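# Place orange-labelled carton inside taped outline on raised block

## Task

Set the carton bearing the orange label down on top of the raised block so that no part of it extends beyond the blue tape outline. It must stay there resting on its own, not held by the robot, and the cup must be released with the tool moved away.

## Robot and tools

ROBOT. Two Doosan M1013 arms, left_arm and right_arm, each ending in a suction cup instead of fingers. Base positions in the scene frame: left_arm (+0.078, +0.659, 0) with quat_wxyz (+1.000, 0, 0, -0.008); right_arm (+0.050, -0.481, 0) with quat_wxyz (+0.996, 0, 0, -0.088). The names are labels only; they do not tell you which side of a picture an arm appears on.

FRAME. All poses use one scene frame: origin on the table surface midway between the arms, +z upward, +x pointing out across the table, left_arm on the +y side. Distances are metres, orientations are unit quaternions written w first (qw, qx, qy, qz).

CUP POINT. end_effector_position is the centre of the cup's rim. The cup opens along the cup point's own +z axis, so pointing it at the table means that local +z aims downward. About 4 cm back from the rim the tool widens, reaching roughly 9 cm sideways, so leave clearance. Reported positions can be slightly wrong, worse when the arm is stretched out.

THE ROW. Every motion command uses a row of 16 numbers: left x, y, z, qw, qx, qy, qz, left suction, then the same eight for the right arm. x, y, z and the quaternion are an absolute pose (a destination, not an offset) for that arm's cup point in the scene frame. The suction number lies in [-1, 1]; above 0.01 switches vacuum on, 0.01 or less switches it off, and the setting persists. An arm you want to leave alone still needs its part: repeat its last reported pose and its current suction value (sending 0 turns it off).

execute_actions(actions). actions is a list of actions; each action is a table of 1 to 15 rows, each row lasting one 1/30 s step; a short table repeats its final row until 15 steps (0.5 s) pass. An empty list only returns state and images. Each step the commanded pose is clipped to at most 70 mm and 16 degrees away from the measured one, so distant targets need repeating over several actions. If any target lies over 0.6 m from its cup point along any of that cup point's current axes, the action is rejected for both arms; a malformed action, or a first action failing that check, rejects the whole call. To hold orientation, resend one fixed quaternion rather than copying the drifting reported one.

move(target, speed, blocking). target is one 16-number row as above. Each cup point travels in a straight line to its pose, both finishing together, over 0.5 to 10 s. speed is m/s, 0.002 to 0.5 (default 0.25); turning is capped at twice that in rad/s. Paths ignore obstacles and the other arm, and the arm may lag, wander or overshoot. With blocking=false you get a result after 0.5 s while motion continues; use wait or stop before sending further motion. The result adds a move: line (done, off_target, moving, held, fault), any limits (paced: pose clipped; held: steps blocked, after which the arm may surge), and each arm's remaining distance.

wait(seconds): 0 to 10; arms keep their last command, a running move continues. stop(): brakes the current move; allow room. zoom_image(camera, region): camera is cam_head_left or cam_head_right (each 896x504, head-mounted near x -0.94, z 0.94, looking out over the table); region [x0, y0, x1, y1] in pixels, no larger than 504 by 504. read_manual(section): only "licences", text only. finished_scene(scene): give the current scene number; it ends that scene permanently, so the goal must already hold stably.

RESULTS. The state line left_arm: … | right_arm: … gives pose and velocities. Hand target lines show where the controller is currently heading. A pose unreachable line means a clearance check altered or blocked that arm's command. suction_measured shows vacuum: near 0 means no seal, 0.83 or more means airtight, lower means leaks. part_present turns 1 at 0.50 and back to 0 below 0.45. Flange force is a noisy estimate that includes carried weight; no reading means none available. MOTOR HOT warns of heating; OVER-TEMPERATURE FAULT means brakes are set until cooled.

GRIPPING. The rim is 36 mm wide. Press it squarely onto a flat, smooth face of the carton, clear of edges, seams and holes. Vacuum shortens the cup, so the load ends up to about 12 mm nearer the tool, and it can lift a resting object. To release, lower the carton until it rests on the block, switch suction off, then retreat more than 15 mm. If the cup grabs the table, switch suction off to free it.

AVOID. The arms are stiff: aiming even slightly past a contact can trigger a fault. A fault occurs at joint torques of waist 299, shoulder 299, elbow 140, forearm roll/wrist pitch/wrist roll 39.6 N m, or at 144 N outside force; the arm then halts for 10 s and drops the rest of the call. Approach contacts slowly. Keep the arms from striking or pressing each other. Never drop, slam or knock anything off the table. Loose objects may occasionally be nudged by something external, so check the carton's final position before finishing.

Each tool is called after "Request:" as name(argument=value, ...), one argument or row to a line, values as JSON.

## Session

Request:
execute_actions(
  actions=[],
)

Scene clock: 0.00 s.
left_arm: end_effector_position=(+0.7281, +0.6486, +0.3600) suction_measured=0.00 part_present=0 end_effector_quat_wxyz=(-0.001, -0.252, +0.968, -0.001) end_effector_velocity=(+0.001, +0.001, +0.000) end_effector_angular_velocity=(+0.001, -0.000, +0.001) | right_arm: end_effector_position=(+0.6893, -0.5933, +0.3616) suction_measured=0.00 part_present=0 end_effector_quat_wxyz=(-0.001, +0.341, +0.940, -0.000) end_effector_velocity=(+0.001, +0.000, +0.001) end_effector_angular_velocity=(+0.000, -0.002, +0.000)
Joint positions: left_arm=[-0.052  0.168  1.622 -0.002  1.353 -0.578] | right_arm=[-0.051  0.166  1.621 -0.     1.356  0.47 ]
Joint velocities: left_arm=[ 0.001  0.001 -0.001  0.001  0.    -0.   ] | right_arm=[ 0.     0.    -0.001  0.001 -0.    -0.   ]
Flange force (N, the push that the arm receives, along the end effector's own x y z axes): no reading
Hand target (left_arm): +0.728, +0.649, +0.360; -0.001, -0.252, +0.968, -0.001
Hand target (right_arm): +0.689, -0.593, +0.362; -0.001, +0.341, +0.940, -0.000

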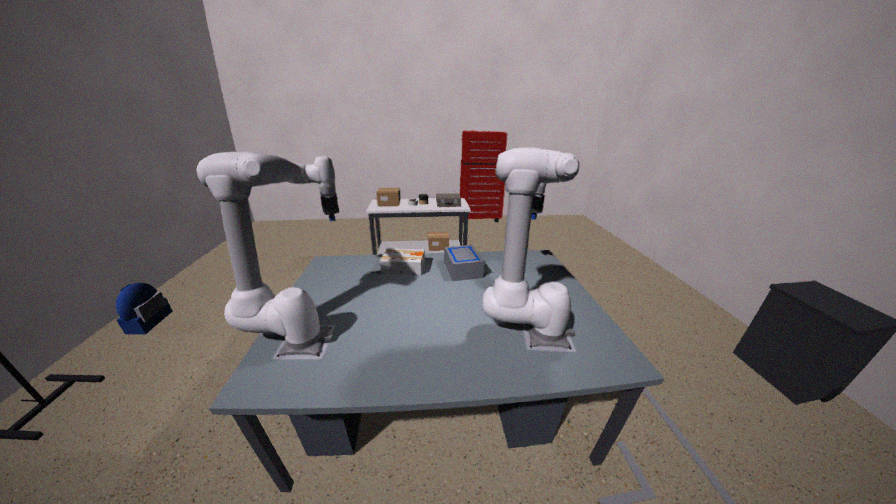

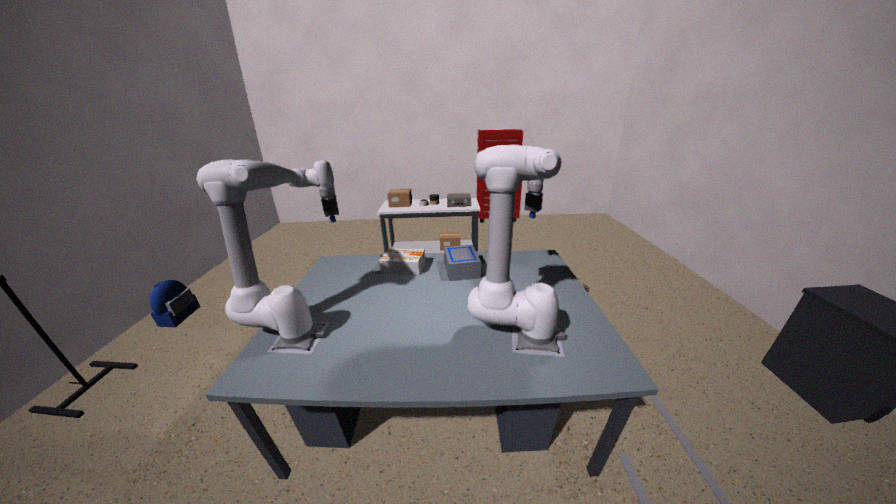

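Request:
zoom_image(
  camera="cam_head_right",
  region=[374, 240, 430, 282],
)

Request:
zoom_image(
  camera="cam_head_left",
  region=[374, 240, 430, 282],
)

Request:
zoom_image(
  camera="cam_head_right",
  region=[434, 240, 490, 284],
)

Request:
zoom_image(
  camera="cam_head_left",
  region=[434, 240, 490, 284],
)

Request:
zoom_image(
  camera="cam_head_right",
  region=[310, 190, 360, 230],
)

Request:
zoom_image(
  camera="cam_head_right",
  region=[510, 190, 560, 230],
)

Region (374, 240, 430, 282) of cam_head_right's 896x504 image, scaled by 9.000, with more detail than that image has; it fills the top 378 rows of this view, and the rest is white.

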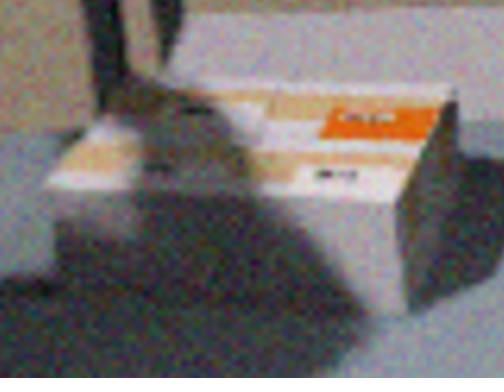

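Region (374, 240, 430, 282) of cam_head_left's 896x504 image, scaled by 9.000, with more detail than that image has; it fills the top 378 rows of this view, and the rest is white.

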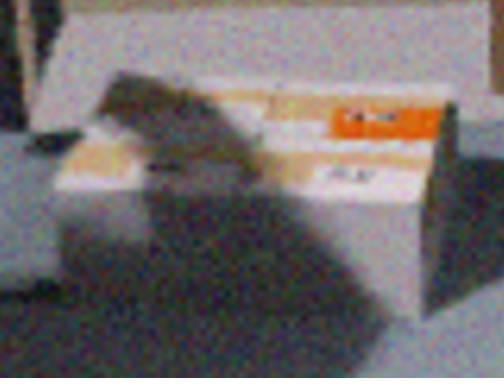

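Region (434, 240, 490, 284) of cam_head_right's 896x504 image, scaled by 9.000, with more detail than that image has; it fills the top 396 rows of this view, and the rest is white.

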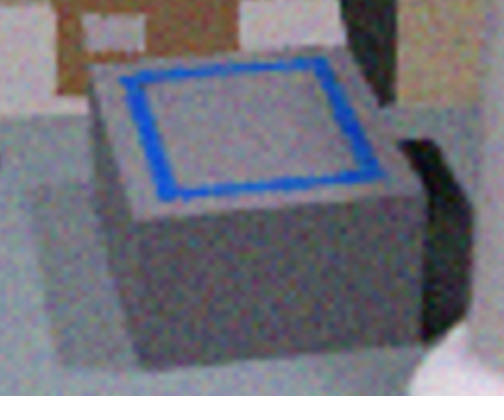

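Region (434, 240, 490, 284) of cam_head_left's 896x504 image, scaled by 9.000, with more detail than that image has; it fills the top 396 rows of this view, and the rest is white.

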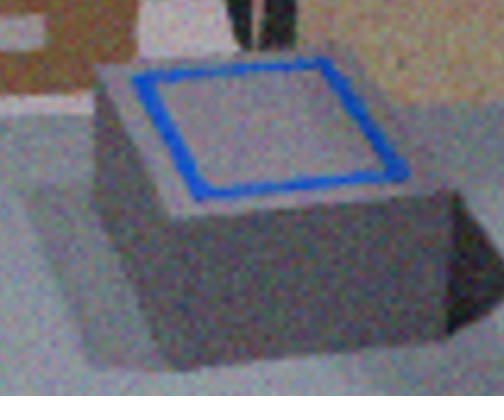

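Region (310, 190, 360, 230) of cam_head_right's 896x504 image, scaled by 10.080, with more detail than that image has; it fills the top 403 rows of this view, and the rest is white.

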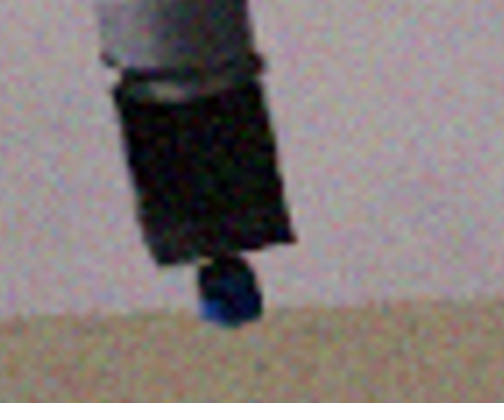

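Region (510, 190, 560, 230) of cam_head_right's 896x504 image, scaled by 10.080, with more detail than that image has; it fills the top 403 rows of this view, and the rest is white.

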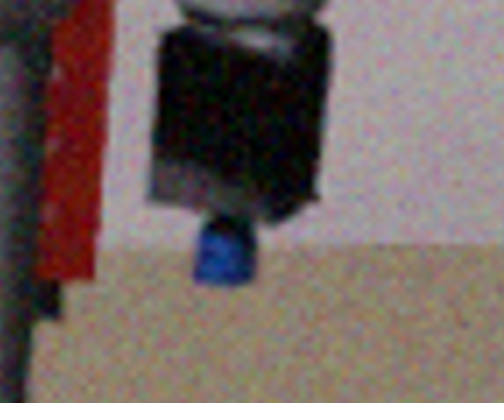

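Request:
move(
  target=[0.810,0.161,0.108,0,-0.252,0.968,0,0, 0.689,-0.593,0.362,-0.001,0.341,0.940,0,0],
  speed=0.4,
)

Request:
zoom_image(
  camera="cam_head_right",
  region=[374, 230, 430, 282],
)

Request:
zoom_image(
  camera="cam_head_left",
  region=[374, 230, 430, 282],
)

Scene clock: 24.07 s.
left_arm: end_effector_position=(+0.8098, +0.1614, +0.1079) suction_measured=0.00 part_present=0 end_effector_quat_wxyz=(-0.000, -0.252, +0.968, +0.001) end_effector_velocity=(-0.001, -0.001, -0.001) end_effector_angular_velocity=(+0.001, +0.002, -0.000) | right_arm: end_effector_position=(+0.6890, -0.5930, +0.3620) suction_measured=0.00 part_present=0 end_effector_quat_wxyz=(-0.001, +0.341, +0.940, +0.000) end_effector_velocity=(+0.001, +0.000, -0.001) end_effector_angular_velocity=(+0.001, +0.000, +0.000)
Joint positions: left_arm=[-0.62   0.668  1.365  0.001  1.109 -1.146] | right_arm=[-0.051  0.166  1.621  0.     1.356  0.469]
Joint velocities: left_arm=[-0.001  0.002 -0.    -0.     0.001 -0.001] | right_arm=[ 0.     0.002 -0.001  0.001 -0.    -0.   ]
Flange force (N, the push that the arm receives, along the end effector's own x y z axes): left_arm=[3.7 11.5 -1.2] | right_arm=[-0.6 4.0 0.7]
Hand target (left_arm): +0.810, +0.161, +0.108; -0.000, -0.252, +0.968, +0.001
Hand target (right_arm): +0.689, -0.593, +0.362; -0.001, +0.341, +0.940, +0.000
Off the commanded pose (left_arm): 0.001 m, 0 deg.
Off the commanded pose (right_arm): 0.000 m, 0 deg.
move: done

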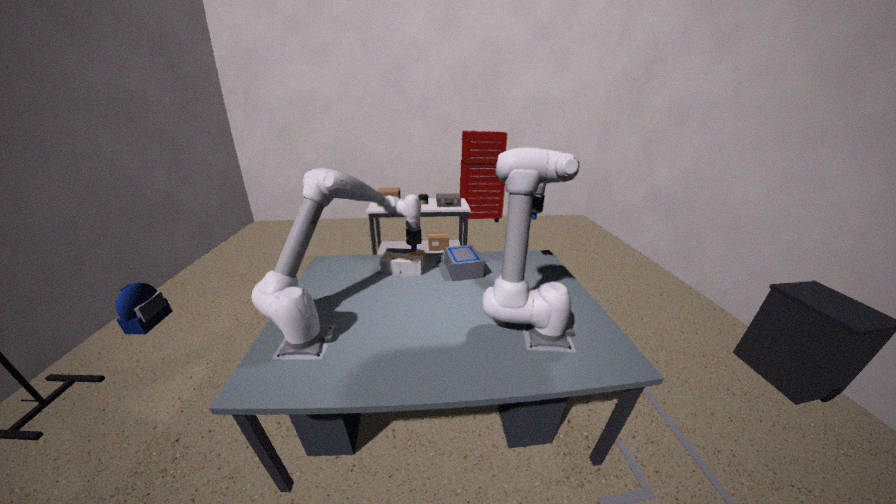

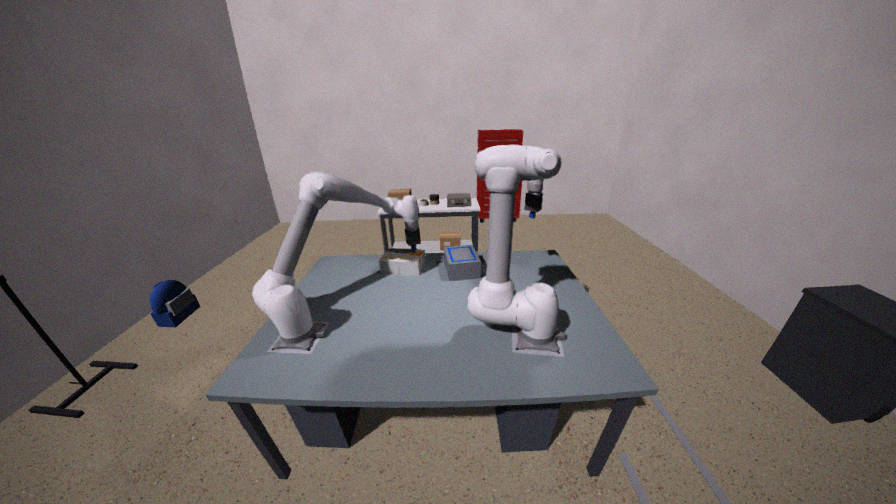

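Region (374, 230, 430, 282) of cam_head_right's 896x504 image, scaled by 9.000, with more detail than that image has; it fills the top 468 rows of this view, and the rest is white.

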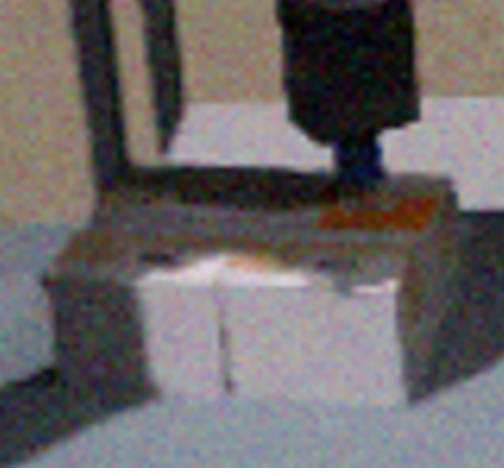

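Region (374, 230, 430, 282) of cam_head_left's 896x504 image, scaled by 9.000, with more detail than that image has; it fills the top 468 rows of this view, and the rest is white.

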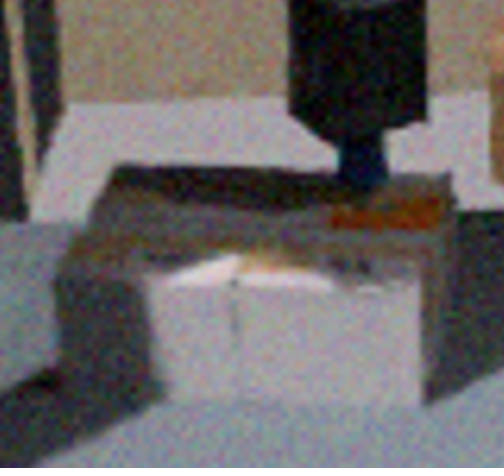

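Request:
move(
  target=[0.810,0.161,0.087,0,-0.252,0.968,0,1, 0.689,-0.593,0.362,-0.001,0.341,0.940,0,0],
  speed=0.04,
)

Scene clock: 26.43 s.
left_arm: end_effector_position=(+0.8100, +0.1611, +0.0870) suction_measured=0.88 part_present=1 end_effector_quat_wxyz=(-0.000, -0.252, +0.968, -0.000) end_effector_velocity=(+0.000, +0.001, -0.000) end_effector_angular_velocity=(+0.000, +0.001, +0.001) | right_arm: end_effector_position=(+0.6890, -0.5930, +0.3620) suction_measured=0.00 part_present=0 end_effector_quat_wxyz=(-0.001, +0.341, +0.940, +0.000) end_effector_velocity=(+0.001, -0.000, +0.002) end_effector_angular_velocity=(-0.001, -0.002, +0.000)
Joint positions: left_arm=[-0.62   0.684  1.379 -0.     1.079 -1.146] | right_arm=[-0.051  0.166  1.621  0.     1.356  0.469]
Joint velocities: left_arm=[ 0.001  0.     0.    -0.001  0.001  0.   ] | right_arm=[ 0.    -0.001 -0.003 -0.     0.001 -0.   ]
Flange force (N, the push that the arm receives, along the end effector's own x y z axes): left_arm=[5.5 13.3 3.0] | right_arm=[-0.1 0.4 1.1]
Hand target (left_arm): +0.810, +0.161, +0.087; +0.000, -0.252, +0.968, +0.000
Hand target (right_arm): +0.689, -0.593, +0.362; -0.001, +0.341, +0.940, +0.000
Off the commanded pose (left_arm): 0.000 m, 0 deg.
Off the commanded pose (right_arm): 0.000 m, 0 deg.
move: done

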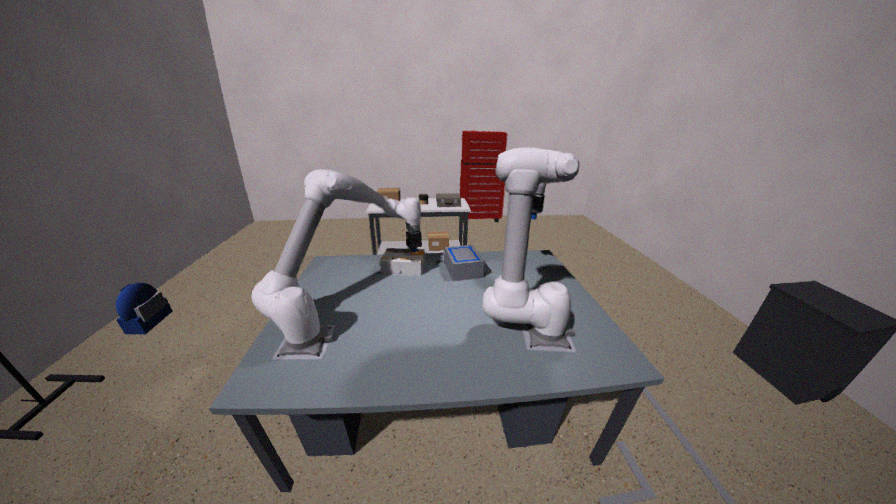

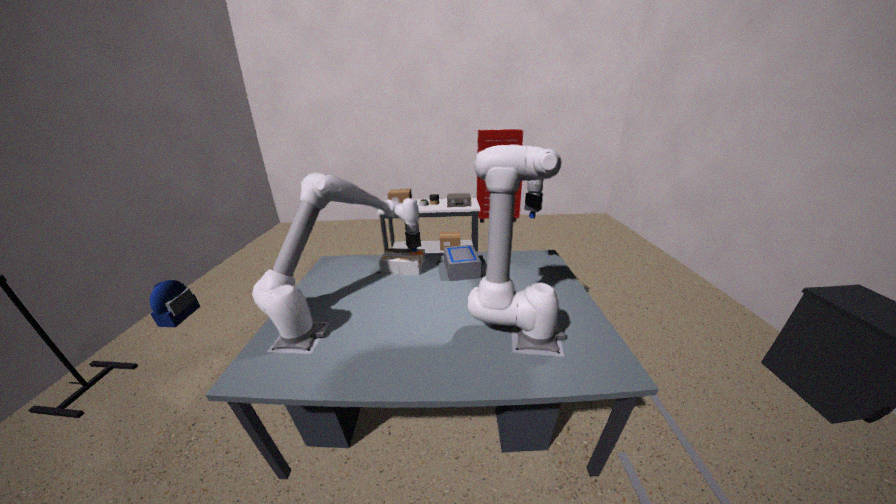

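Request:
move(
  target=[0.813,0.135,0.235,0,-0.252,0.968,0,1, 0.689,-0.593,0.362,-0.001,0.341,0.940,0,0],
  speed=0.25,
)

Request:
move(
  target=[0.713,-0.160,0.215,0,0.3746,0.9272,0,1, 0.689,-0.593,0.362,-0.001,0.341,0.940,0,0],
  speed=0.45,
)

Request:
zoom_image(
  camera="cam_head_right",
  region=[432, 222, 492, 282],
)

Request:
zoom_image(
  camera="cam_head_left",
  region=[432, 222, 492, 282],
)

Scene clock: 31.33 s.
left_arm: end_effector_position=(+0.8133, +0.1348, +0.2349) suction_measured=0.90 part_present=1 end_effector_quat_wxyz=(-0.000, -0.252, +0.968, -0.000) end_effector_velocity=(-0.000, -0.001, -0.000) end_effector_angular_velocity=(-0.000, +0.001, -0.000) | right_arm: end_effector_position=(+0.6890, -0.5930, +0.3620) suction_measured=0.00 part_present=0 end_effector_quat_wxyz=(-0.001, +0.341, +0.940, +0.000) end_effector_velocity=(+0.000, -0.000, +0.001) end_effector_angular_velocity=(-0.000, -0.001, -0.000)
Joint positions: left_arm=[-0.642  0.621  1.202 -0.     1.318 -1.166] | right_arm=[-0.051  0.166  1.621  0.     1.356  0.469]
Joint velocities: left_arm=[-0.001  0.001 -0.001 -0.001  0.001 -0.   ] | right_arm=[-0.    -0.    -0.001 -0.    -0.     0.   ]
Flange force (N, the push that the arm receives, along the end effector's own x y z axes): left_arm=[6.6 14.9 6.3] | right_arm=[-2.5 2.0 1.5]
Hand target (left_arm): +0.813, +0.135, +0.235; -0.000, -0.252, +0.968, -0.000
Hand target (right_arm): +0.689, -0.593, +0.362; -0.001, +0.341, +0.940, +0.000
Off the commanded pose (left_arm): 0.000 m, 0 deg.
Off the commanded pose (right_arm): 0.000 m, 0 deg.
move: done

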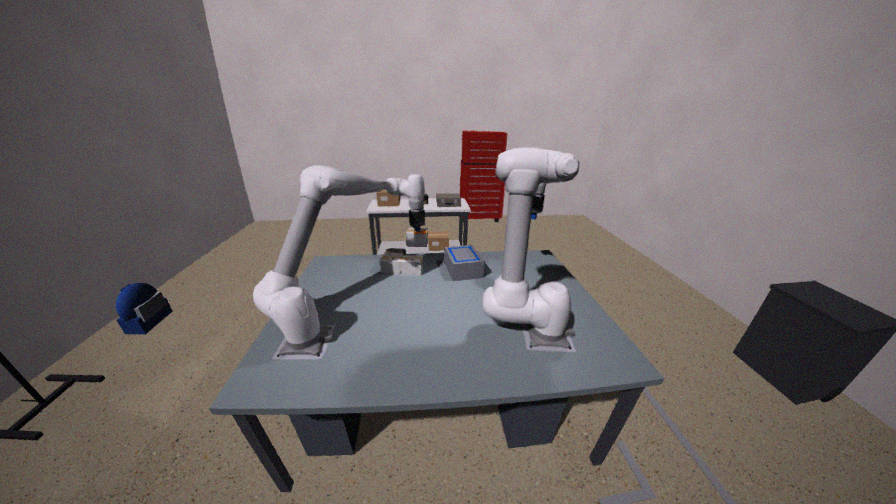

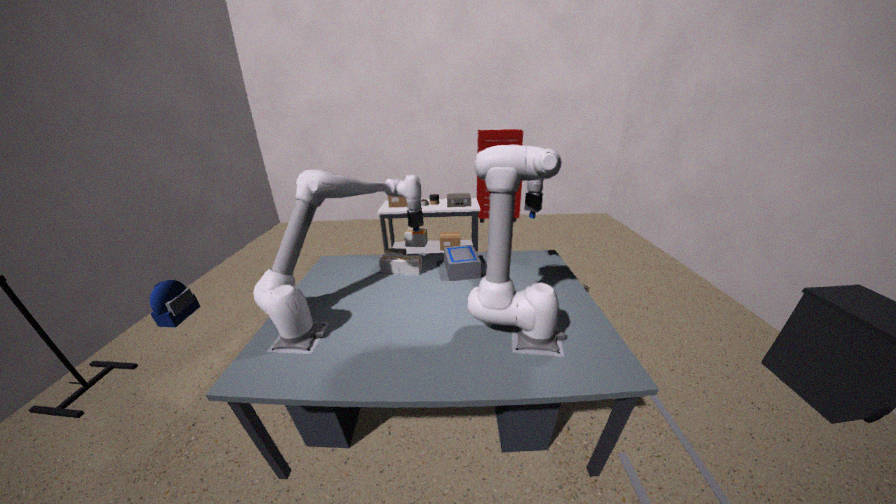

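Scene clock: 33.20 s.
left_arm: end_effector_position=(+0.7132, -0.1601, +0.2148) suction_measured=0.90 part_present=1 end_effector_quat_wxyz=(-0.000, +0.375, +0.927, +0.000) end_effector_velocity=(-0.001, -0.000, +0.001) end_effector_angular_velocity=(-0.001, +0.001, -0.001) | right_arm: end_effector_position=(+0.6890, -0.5930, +0.3620) suction_measured=0.00 part_present=0 end_effector_quat_wxyz=(-0.001, +0.341, +0.940, +0.000) end_effector_velocity=(-0.001, +0.001, -0.001) end_effector_angular_velocity=(+0.001, +0.001, +0.001)
Joint positions: left_arm=[-0.929  0.883  0.776  0.     1.483 -0.176] | right_arm=[-0.051  0.166  1.621  0.     1.356  0.469]
Joint velocities: left_arm=[-0.    -0.    -0.001 -0.001  0.001  0.   ] | right_arm=[ 0.001 -0.     0.001  0.     0.    -0.   ]
Flange force (N, the push that the arm receives, along the end effector's own x y z axes): left_arm=[23.5 5.4 8.3] | right_arm=[0.3 3.8 3.1]
Hand target (left_arm): +0.713, -0.160, +0.215; -0.000, +0.375, +0.927, +0.000
Hand target (right_arm): +0.689, -0.593, +0.362; -0.001, +0.341, +0.940, +0.000
Off the commanded pose (left_arm): 0.000 m, 0 deg.
Off the commanded pose (right_arm): 0.000 m, 0 deg.
move: done

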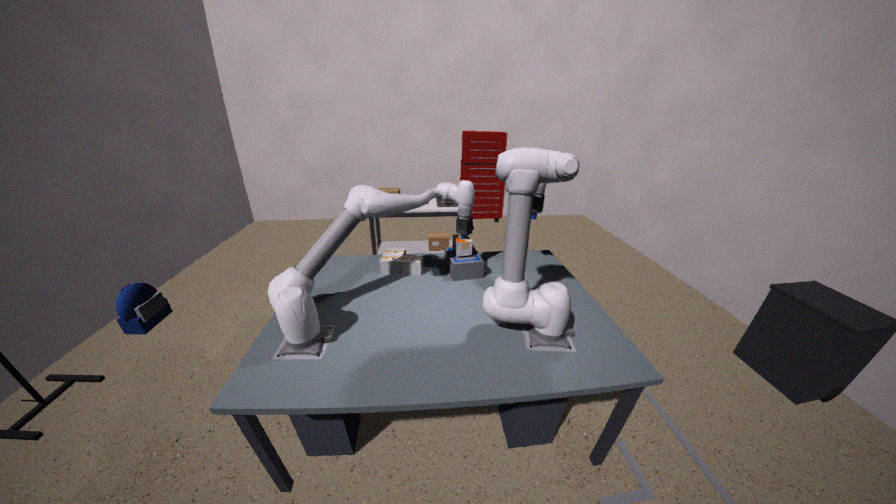

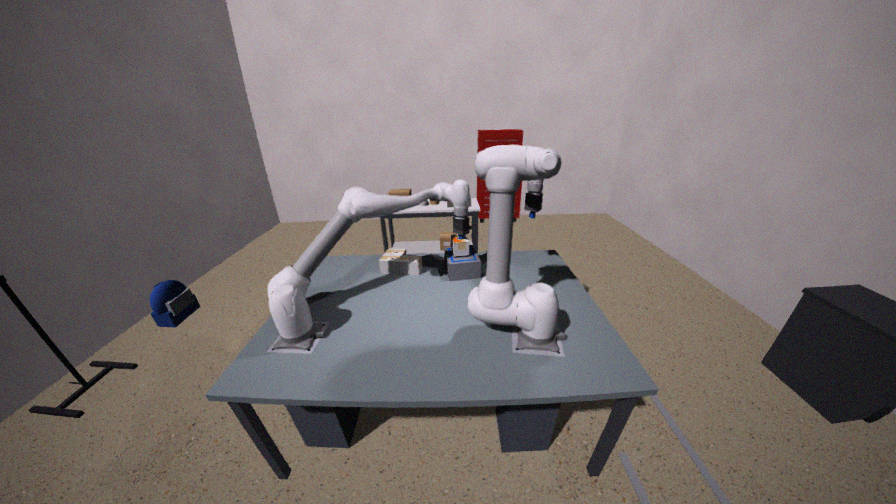

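Region (432, 222, 492, 282) of cam_head_right's 896x504 image, scaled by 8.400, with more detail than that image has.

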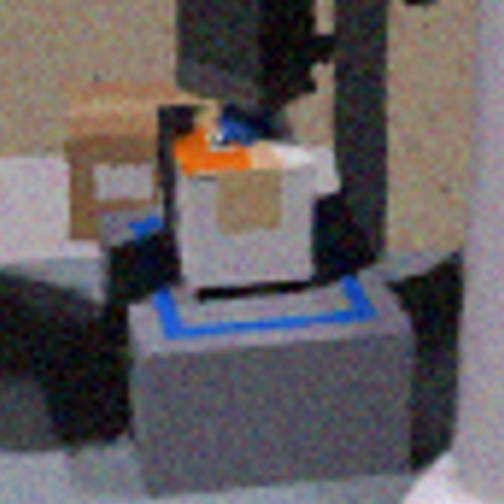

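Region (432, 222, 492, 282) of cam_head_left's 896x504 image, scaled by 8.400, with more detail than that image has.

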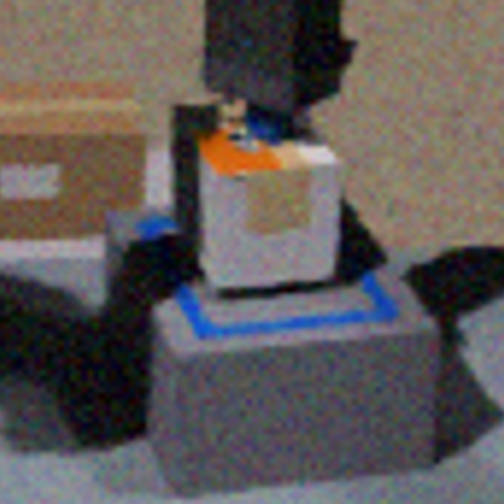

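Request:
move(
  target=[0.715,-0.173,0.202,0,0.3746,0.9272,0,1, 0.689,-0.593,0.362,-0.001,0.341,0.940,0,0],
  speed=0.05,
)

Request:
zoom_image(
  camera="cam_head_right",
  region=[440, 238, 484, 272],
)

Request:
zoom_image(
  camera="cam_head_left",
  region=[440, 238, 484, 272],
)

Scene clock: 37.40 s.
left_arm: end_effector_position=(+0.7150, -0.1730, +0.2020) suction_measured=0.90 part_present=1 end_effector_quat_wxyz=(-0.000, +0.375, +0.927, -0.000) end_effector_velocity=(+0.000, +0.001, +0.002) end_effector_angular_velocity=(-0.001, -0.001, +0.001) | right_arm: end_effector_position=(+0.6890, -0.5930, +0.3620) suction_measured=0.00 part_present=0 end_effector_quat_wxyz=(-0.001, +0.341, +0.940, +0.000) end_effector_velocity=(-0.000, +0.000, +0.001) end_effector_angular_velocity=(+0.000, -0.002, -0.000)
Joint positions: left_arm=[-0.934  0.912  0.745 -0.     1.485 -0.182] | right_arm=[-0.051  0.166  1.621  0.     1.356  0.469]
Joint velocities: left_arm=[ 0.    -0.002  0.     0.     0.    -0.001] | right_arm=[-0.    -0.002  0.     0.001 -0.    -0.   ]
Flange force (N, the push that the arm receives, along the end effector's own x y z axes): left_arm=[34.4 5.6 6.5] | right_arm=[-3.5 1.0 1.5]
Hand target (left_arm): +0.715, -0.173, +0.202; -0.000, +0.375, +0.927, +0.000
Hand target (right_arm): +0.689, -0.593, +0.362; -0.001, +0.341, +0.940, +0.000
Off the commanded pose (left_arm): 0.000 m, 0 deg.
Off the commanded pose (right_arm): 0.000 m, 0 deg.
move: done

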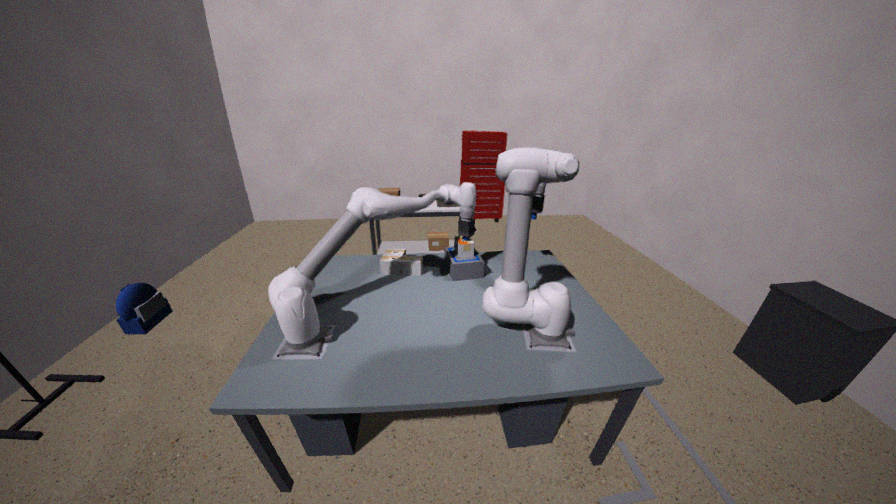

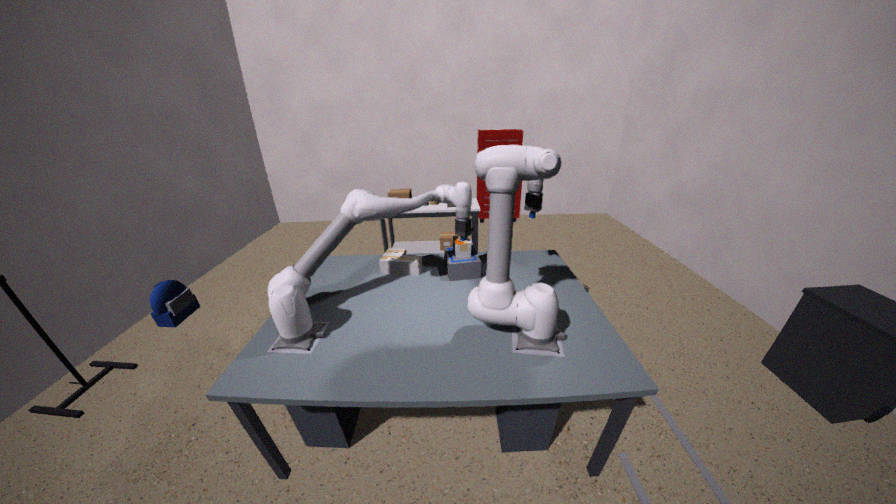

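Region (440, 238, 484, 272) of cam_head_right's 896x504 image, scaled by 11.455, with more detail than that image has; it fills the top 389 rows of this view, and the rest is white.

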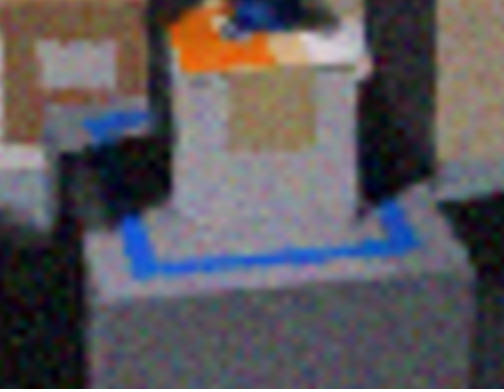

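Region (440, 238, 484, 272) of cam_head_left's 896x504 image, scaled by 11.455, with more detail than that image has; it fills the top 389 rows of this view, and the rest is white.

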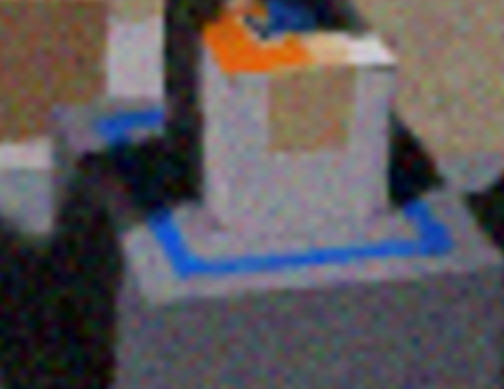

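Request:
move(
  target=[0.715,-0.173,0.2003,0,0.3746,0.9272,0,1, 0.689,-0.593,0.362,-0.001,0.341,0.940,0,0],
  speed=0.01,
)

Scene clock: 40.80 s.
left_arm: end_effector_position=(+0.7150, -0.1730, +0.2007) suction_measured=0.90 part_present=1 end_effector_quat_wxyz=(+0.000, +0.375, +0.927, -0.000) end_effector_velocity=(-0.001, -0.001, +0.000) end_effector_angular_velocity=(-0.001, +0.000, -0.001) | right_arm: end_effector_position=(+0.6890, -0.5930, +0.3620) suction_measured=0.00 part_present=0 end_effector_quat_wxyz=(-0.001, +0.341, +0.940, +0.000) end_effector_velocity=(+0.000, -0.000, +0.000) end_effector_angular_velocity=(-0.001, -0.001, -0.000)
Joint positions: left_arm=[-0.934  0.912  0.748  0.     1.482 -0.182] | right_arm=[-0.051  0.166  1.621  0.     1.356  0.469]
Joint velocities: left_arm=[-0.001 -0.     0.    -0.001 -0.    -0.   ] | right_arm=[-0.     0.    -0.001 -0.    -0.001  0.   ]
Flange force (N, the push that the arm receives, along the end effector's own x y z axes): left_arm=[24.8 4.6 -46.3] | right_arm=[-0.9 1.9 2.1]
Hand target (left_arm): +0.715, -0.173, +0.200; +0.000, +0.375, +0.927, +0.000
Hand target (right_arm): +0.689, -0.593, +0.362; -0.001, +0.341, +0.940, +0.000
Off the commanded pose (left_arm): 0.000 m, 0 deg.
Off the commanded pose (right_arm): 0.000 m, 0 deg.
move: done

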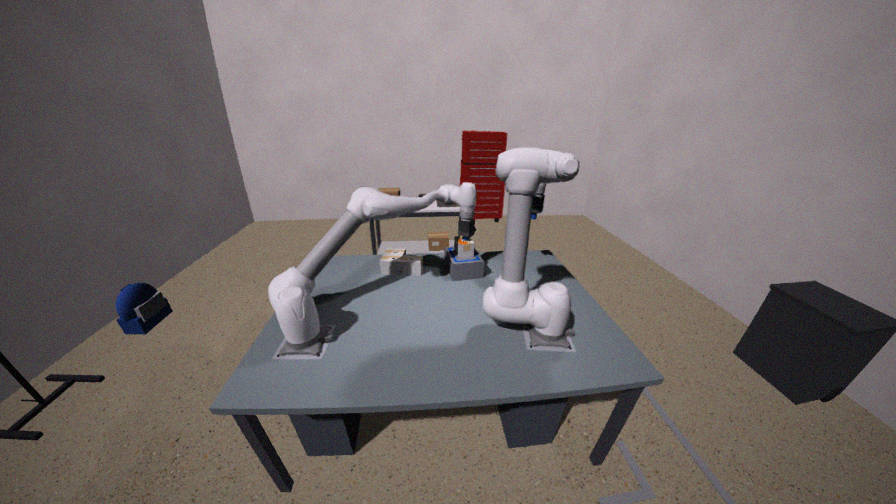

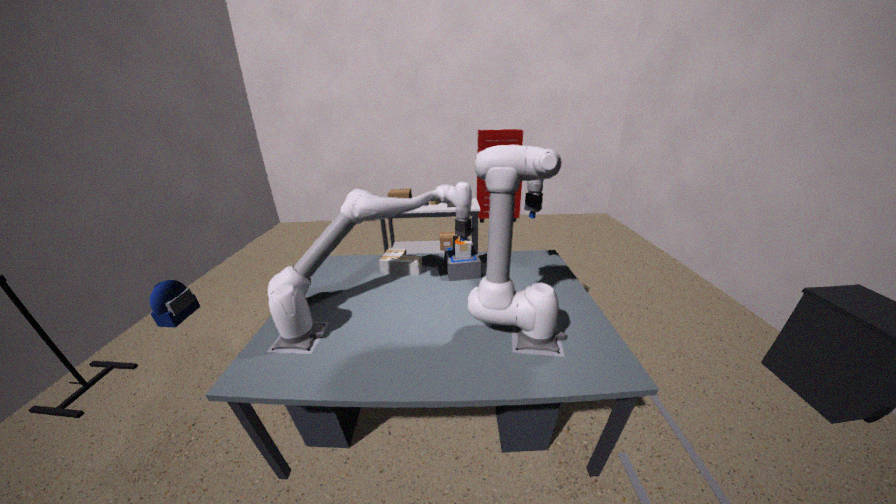

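Request:
execute_actions(
  actions=[
    [[0.715,-0.173,0.202,0,0.3746,0.9272,0,0, 0.689,-0.593,0.362,-0.001,0.341,0.940,0,0]],
  ],
)

Scene clock: 42.23 s.
left_arm: end_effector_position=(+0.7150, -0.1730, +0.2017) suction_measured=0.00 part_present=0 end_effector_quat_wxyz=(-0.000, +0.375, +0.927, +0.000) end_effector_velocity=(-0.000, -0.000, +0.001) end_effector_angular_velocity=(-0.001, +0.000, +0.000) | right_arm: end_effector_position=(+0.6890, -0.5930, +0.3620) suction_measured=0.00 part_present=0 end_effector_quat_wxyz=(-0.001, +0.341, +0.940, +0.000) end_effector_velocity=(-0.001, +0.001, +0.000) end_effector_angular_velocity=(+0.001, -0.001, +0.000)
Joint positions: left_arm=[-0.934  0.912  0.745  0.     1.485 -0.182] | right_arm=[-0.051  0.166  1.621  0.     1.356  0.469]
Joint velocities: left_arm=[-0.    -0.001  0.    -0.001  0.    -0.   ] | right_arm=[ 0.    -0.002  0.001  0.001 -0.    -0.   ]
Flange force (N, the push that the arm receives, along the end effector's own x y z axes): left_arm=[29.8 6.5 -16.3] | right_arm=[4.9 2.8 0.4]
Hand target (left_arm): +0.715, -0.173, +0.202; -0.000, +0.375, +0.927, +0.000
Hand target (right_arm): +0.689, -0.593, +0.362; -0.001, +0.341, +0.940, +0.000
Off the commanded pose (left_arm): 0.000 m, 0 deg.
Off the commanded pose (right_arm): 0.000 m, 0 deg.

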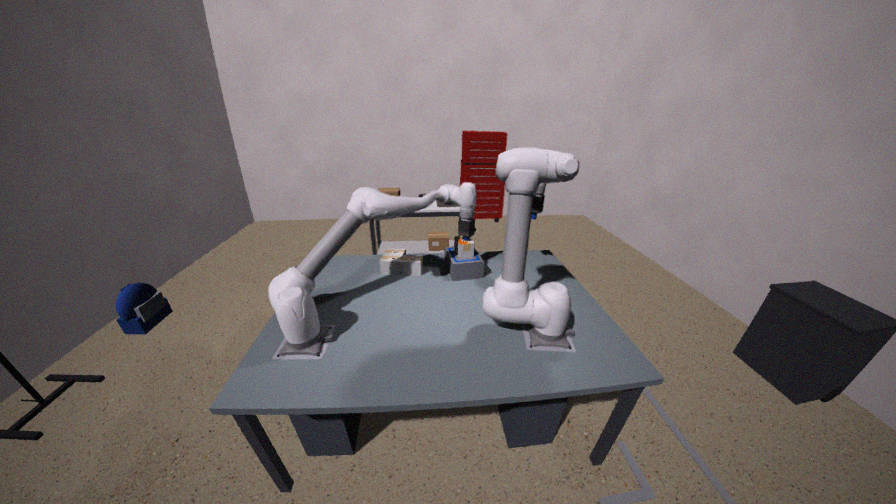

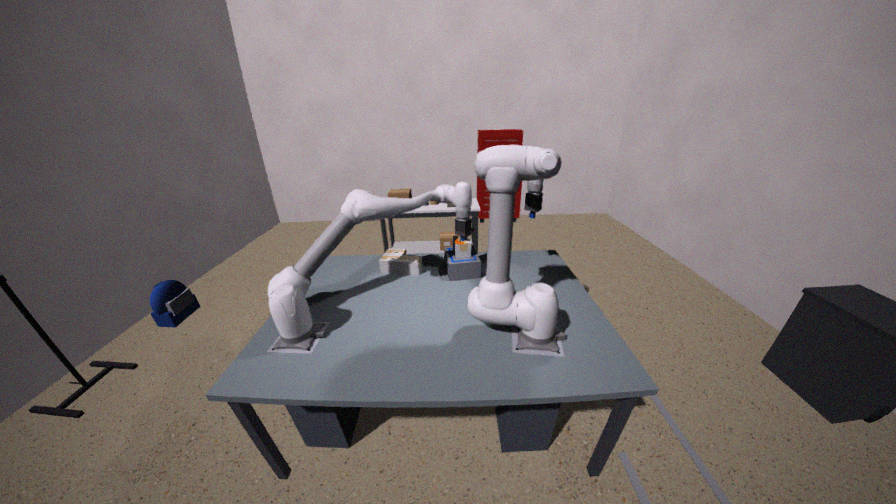

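Request:
move(
  target=[0.715,-0.173,0.245,0,0.3746,0.9272,0,0, 0.689,-0.593,0.362,-0.001,0.341,0.940,0,0],
  speed=0.2,
)

Request:
move(
  target=[0.70,0.12,0.34,0,0.3746,0.9272,0,0, 0.689,-0.593,0.362,-0.001,0.341,0.940,0,0],
  speed=0.4,
)

Request:
zoom_image(
  camera="cam_head_right",
  region=[434, 226, 490, 282],
)

Request:
zoom_image(
  camera="cam_head_left",
  region=[434, 226, 490, 282],
)

Scene clock: 45.73 s.
left_arm: end_effector_position=(+0.7151, -0.1731, +0.2451) suction_measured=0.00 part_present=0 end_effector_quat_wxyz=(+0.000, +0.375, +0.927, -0.000) end_effector_velocity=(+0.000, -0.000, +0.002) end_effector_angular_velocity=(-0.001, -0.001, -0.000) | right_arm: end_effector_position=(+0.6890, -0.5930, +0.3620) suction_measured=0.00 part_present=0 end_effector_quat_wxyz=(-0.001, +0.341, +0.940, +0.000) end_effector_velocity=(-0.000, -0.000, +0.001) end_effector_angular_velocity=(+0.000, +0.000, -0.000)
Joint positions: left_arm=[-0.934  0.907  0.678  0.     1.557 -0.182] | right_arm=[-0.051  0.166  1.621  0.     1.356  0.469]
Joint velocities: left_arm=[-0.    -0.001 -0.001  0.     0.     0.   ] | right_arm=[-0.    -0.001 -0.001  0.     0.001 -0.   ]
Flange force (N, the push that the arm receives, along the end effector's own x y z axes): left_arm=[27.9 5.5 4.8] | right_arm=[-0.4 3.4 1.7]
Hand target (left_arm): +0.715, -0.173, +0.245; -0.000, +0.375, +0.927, -0.000
Hand target (right_arm): +0.689, -0.593, +0.362; -0.001, +0.341, +0.940, +0.000
Off the commanded pose (left_arm): 0.000 m, 0 deg.
Off the commanded pose (right_arm): 0.000 m, 0 deg.
move: done

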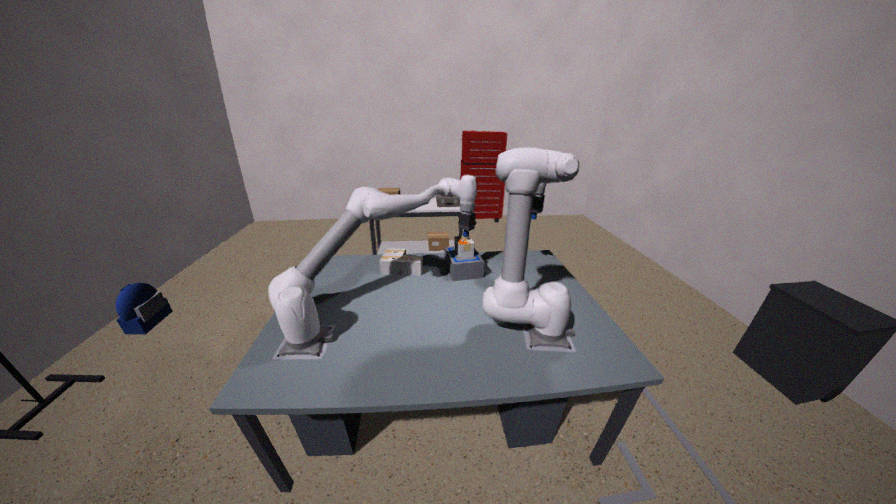

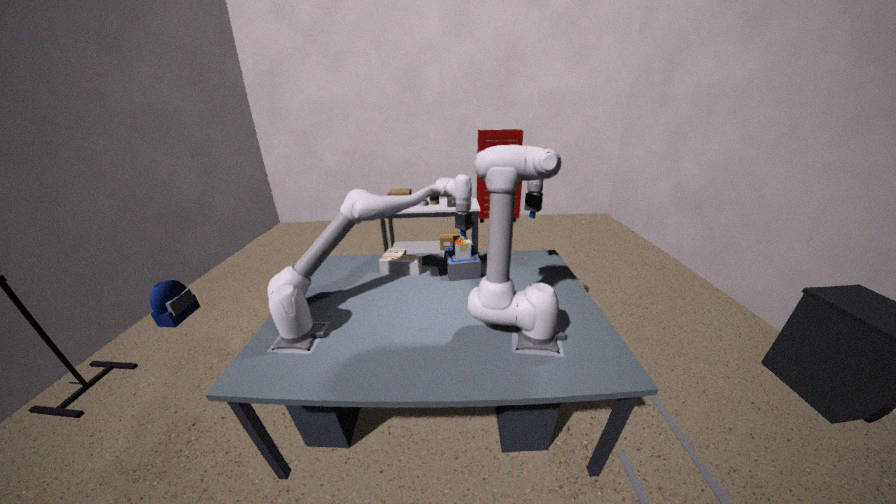

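Scene clock: 46.93 s.
left_arm: end_effector_position=(+0.6998, +0.1199, +0.3402) suction_measured=0.00 part_present=0 end_effector_quat_wxyz=(+0.000, +0.375, +0.927, -0.000) end_effector_velocity=(-0.000, +0.000, +0.000) end_effector_angular_velocity=(-0.002, +0.001, +0.001) | right_arm: end_effector_position=(+0.6890, -0.5930, +0.3620) suction_measured=0.00 part_present=0 end_effector_quat_wxyz=(-0.001, +0.341, +0.940, +0.000) end_effector_velocity=(+0.000, -0.000, -0.000) end_effector_angular_velocity=(+0.000, -0.000, -0.001)
Joint positions: left_arm=[-0.74   0.451  1.279 -0.     1.412  0.012] | right_arm=[-0.051  0.166  1.621  0.     1.356  0.469]
Joint velocities: left_arm=[ 0.001 -0.    -0.    -0.002  0.    -0.   ] | right_arm=[-0.001  0.001 -0.001  0.    -0.     0.   ]
Flange force (N, the push that the arm receives, along the end effector's own x y z axes): left_arm=[11.9 2.7 2.4] | right_arm=[-4.3 0.5 0.5]
Hand target (left_arm): +0.700, +0.120, +0.340; +0.000, +0.374, +0.927, -0.000
Hand target (right_arm): +0.689, -0.593, +0.362; -0.001, +0.341, +0.940, +0.000
Off the commanded pose (left_arm): 0.000 m, 0 deg.
Off the commanded pose (right_arm): 0.000 m, 0 deg.
move: done

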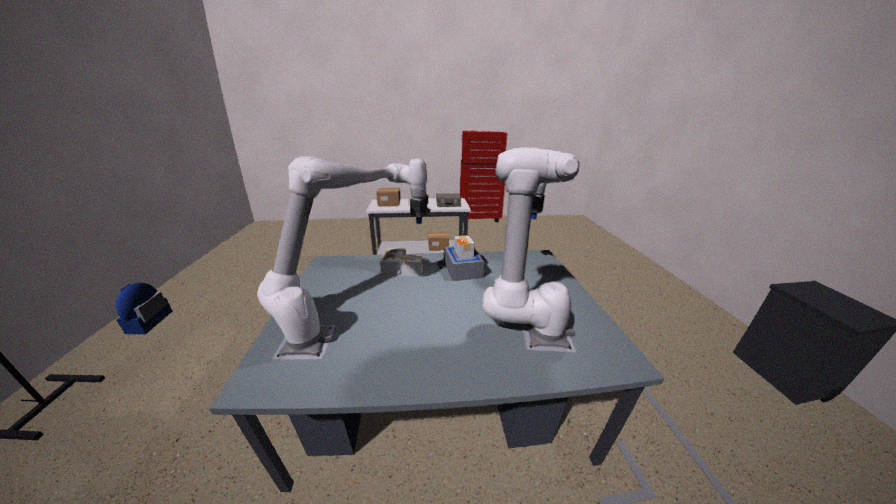

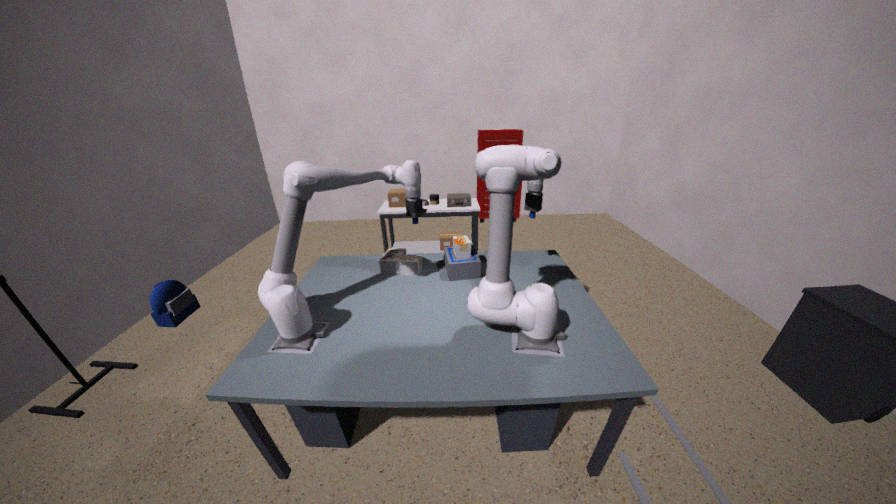

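Region (434, 226, 490, 282) of cam_head_right's 896x504 image, scaled by 9.000, with more detail than that image has.

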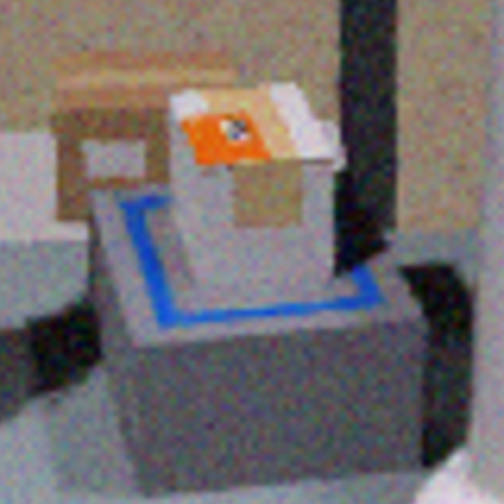

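Region (434, 226, 490, 282) of cam_head_left's 896x504 image, scaled by 9.000, with more detail than that image has.

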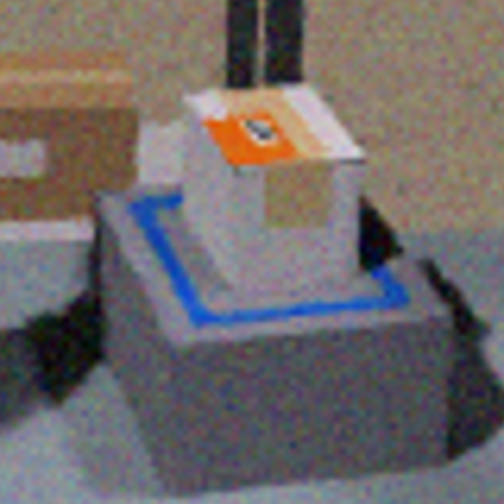

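Request:
finished_scene(
  scene=2,
)

The scene is finished: the task was done.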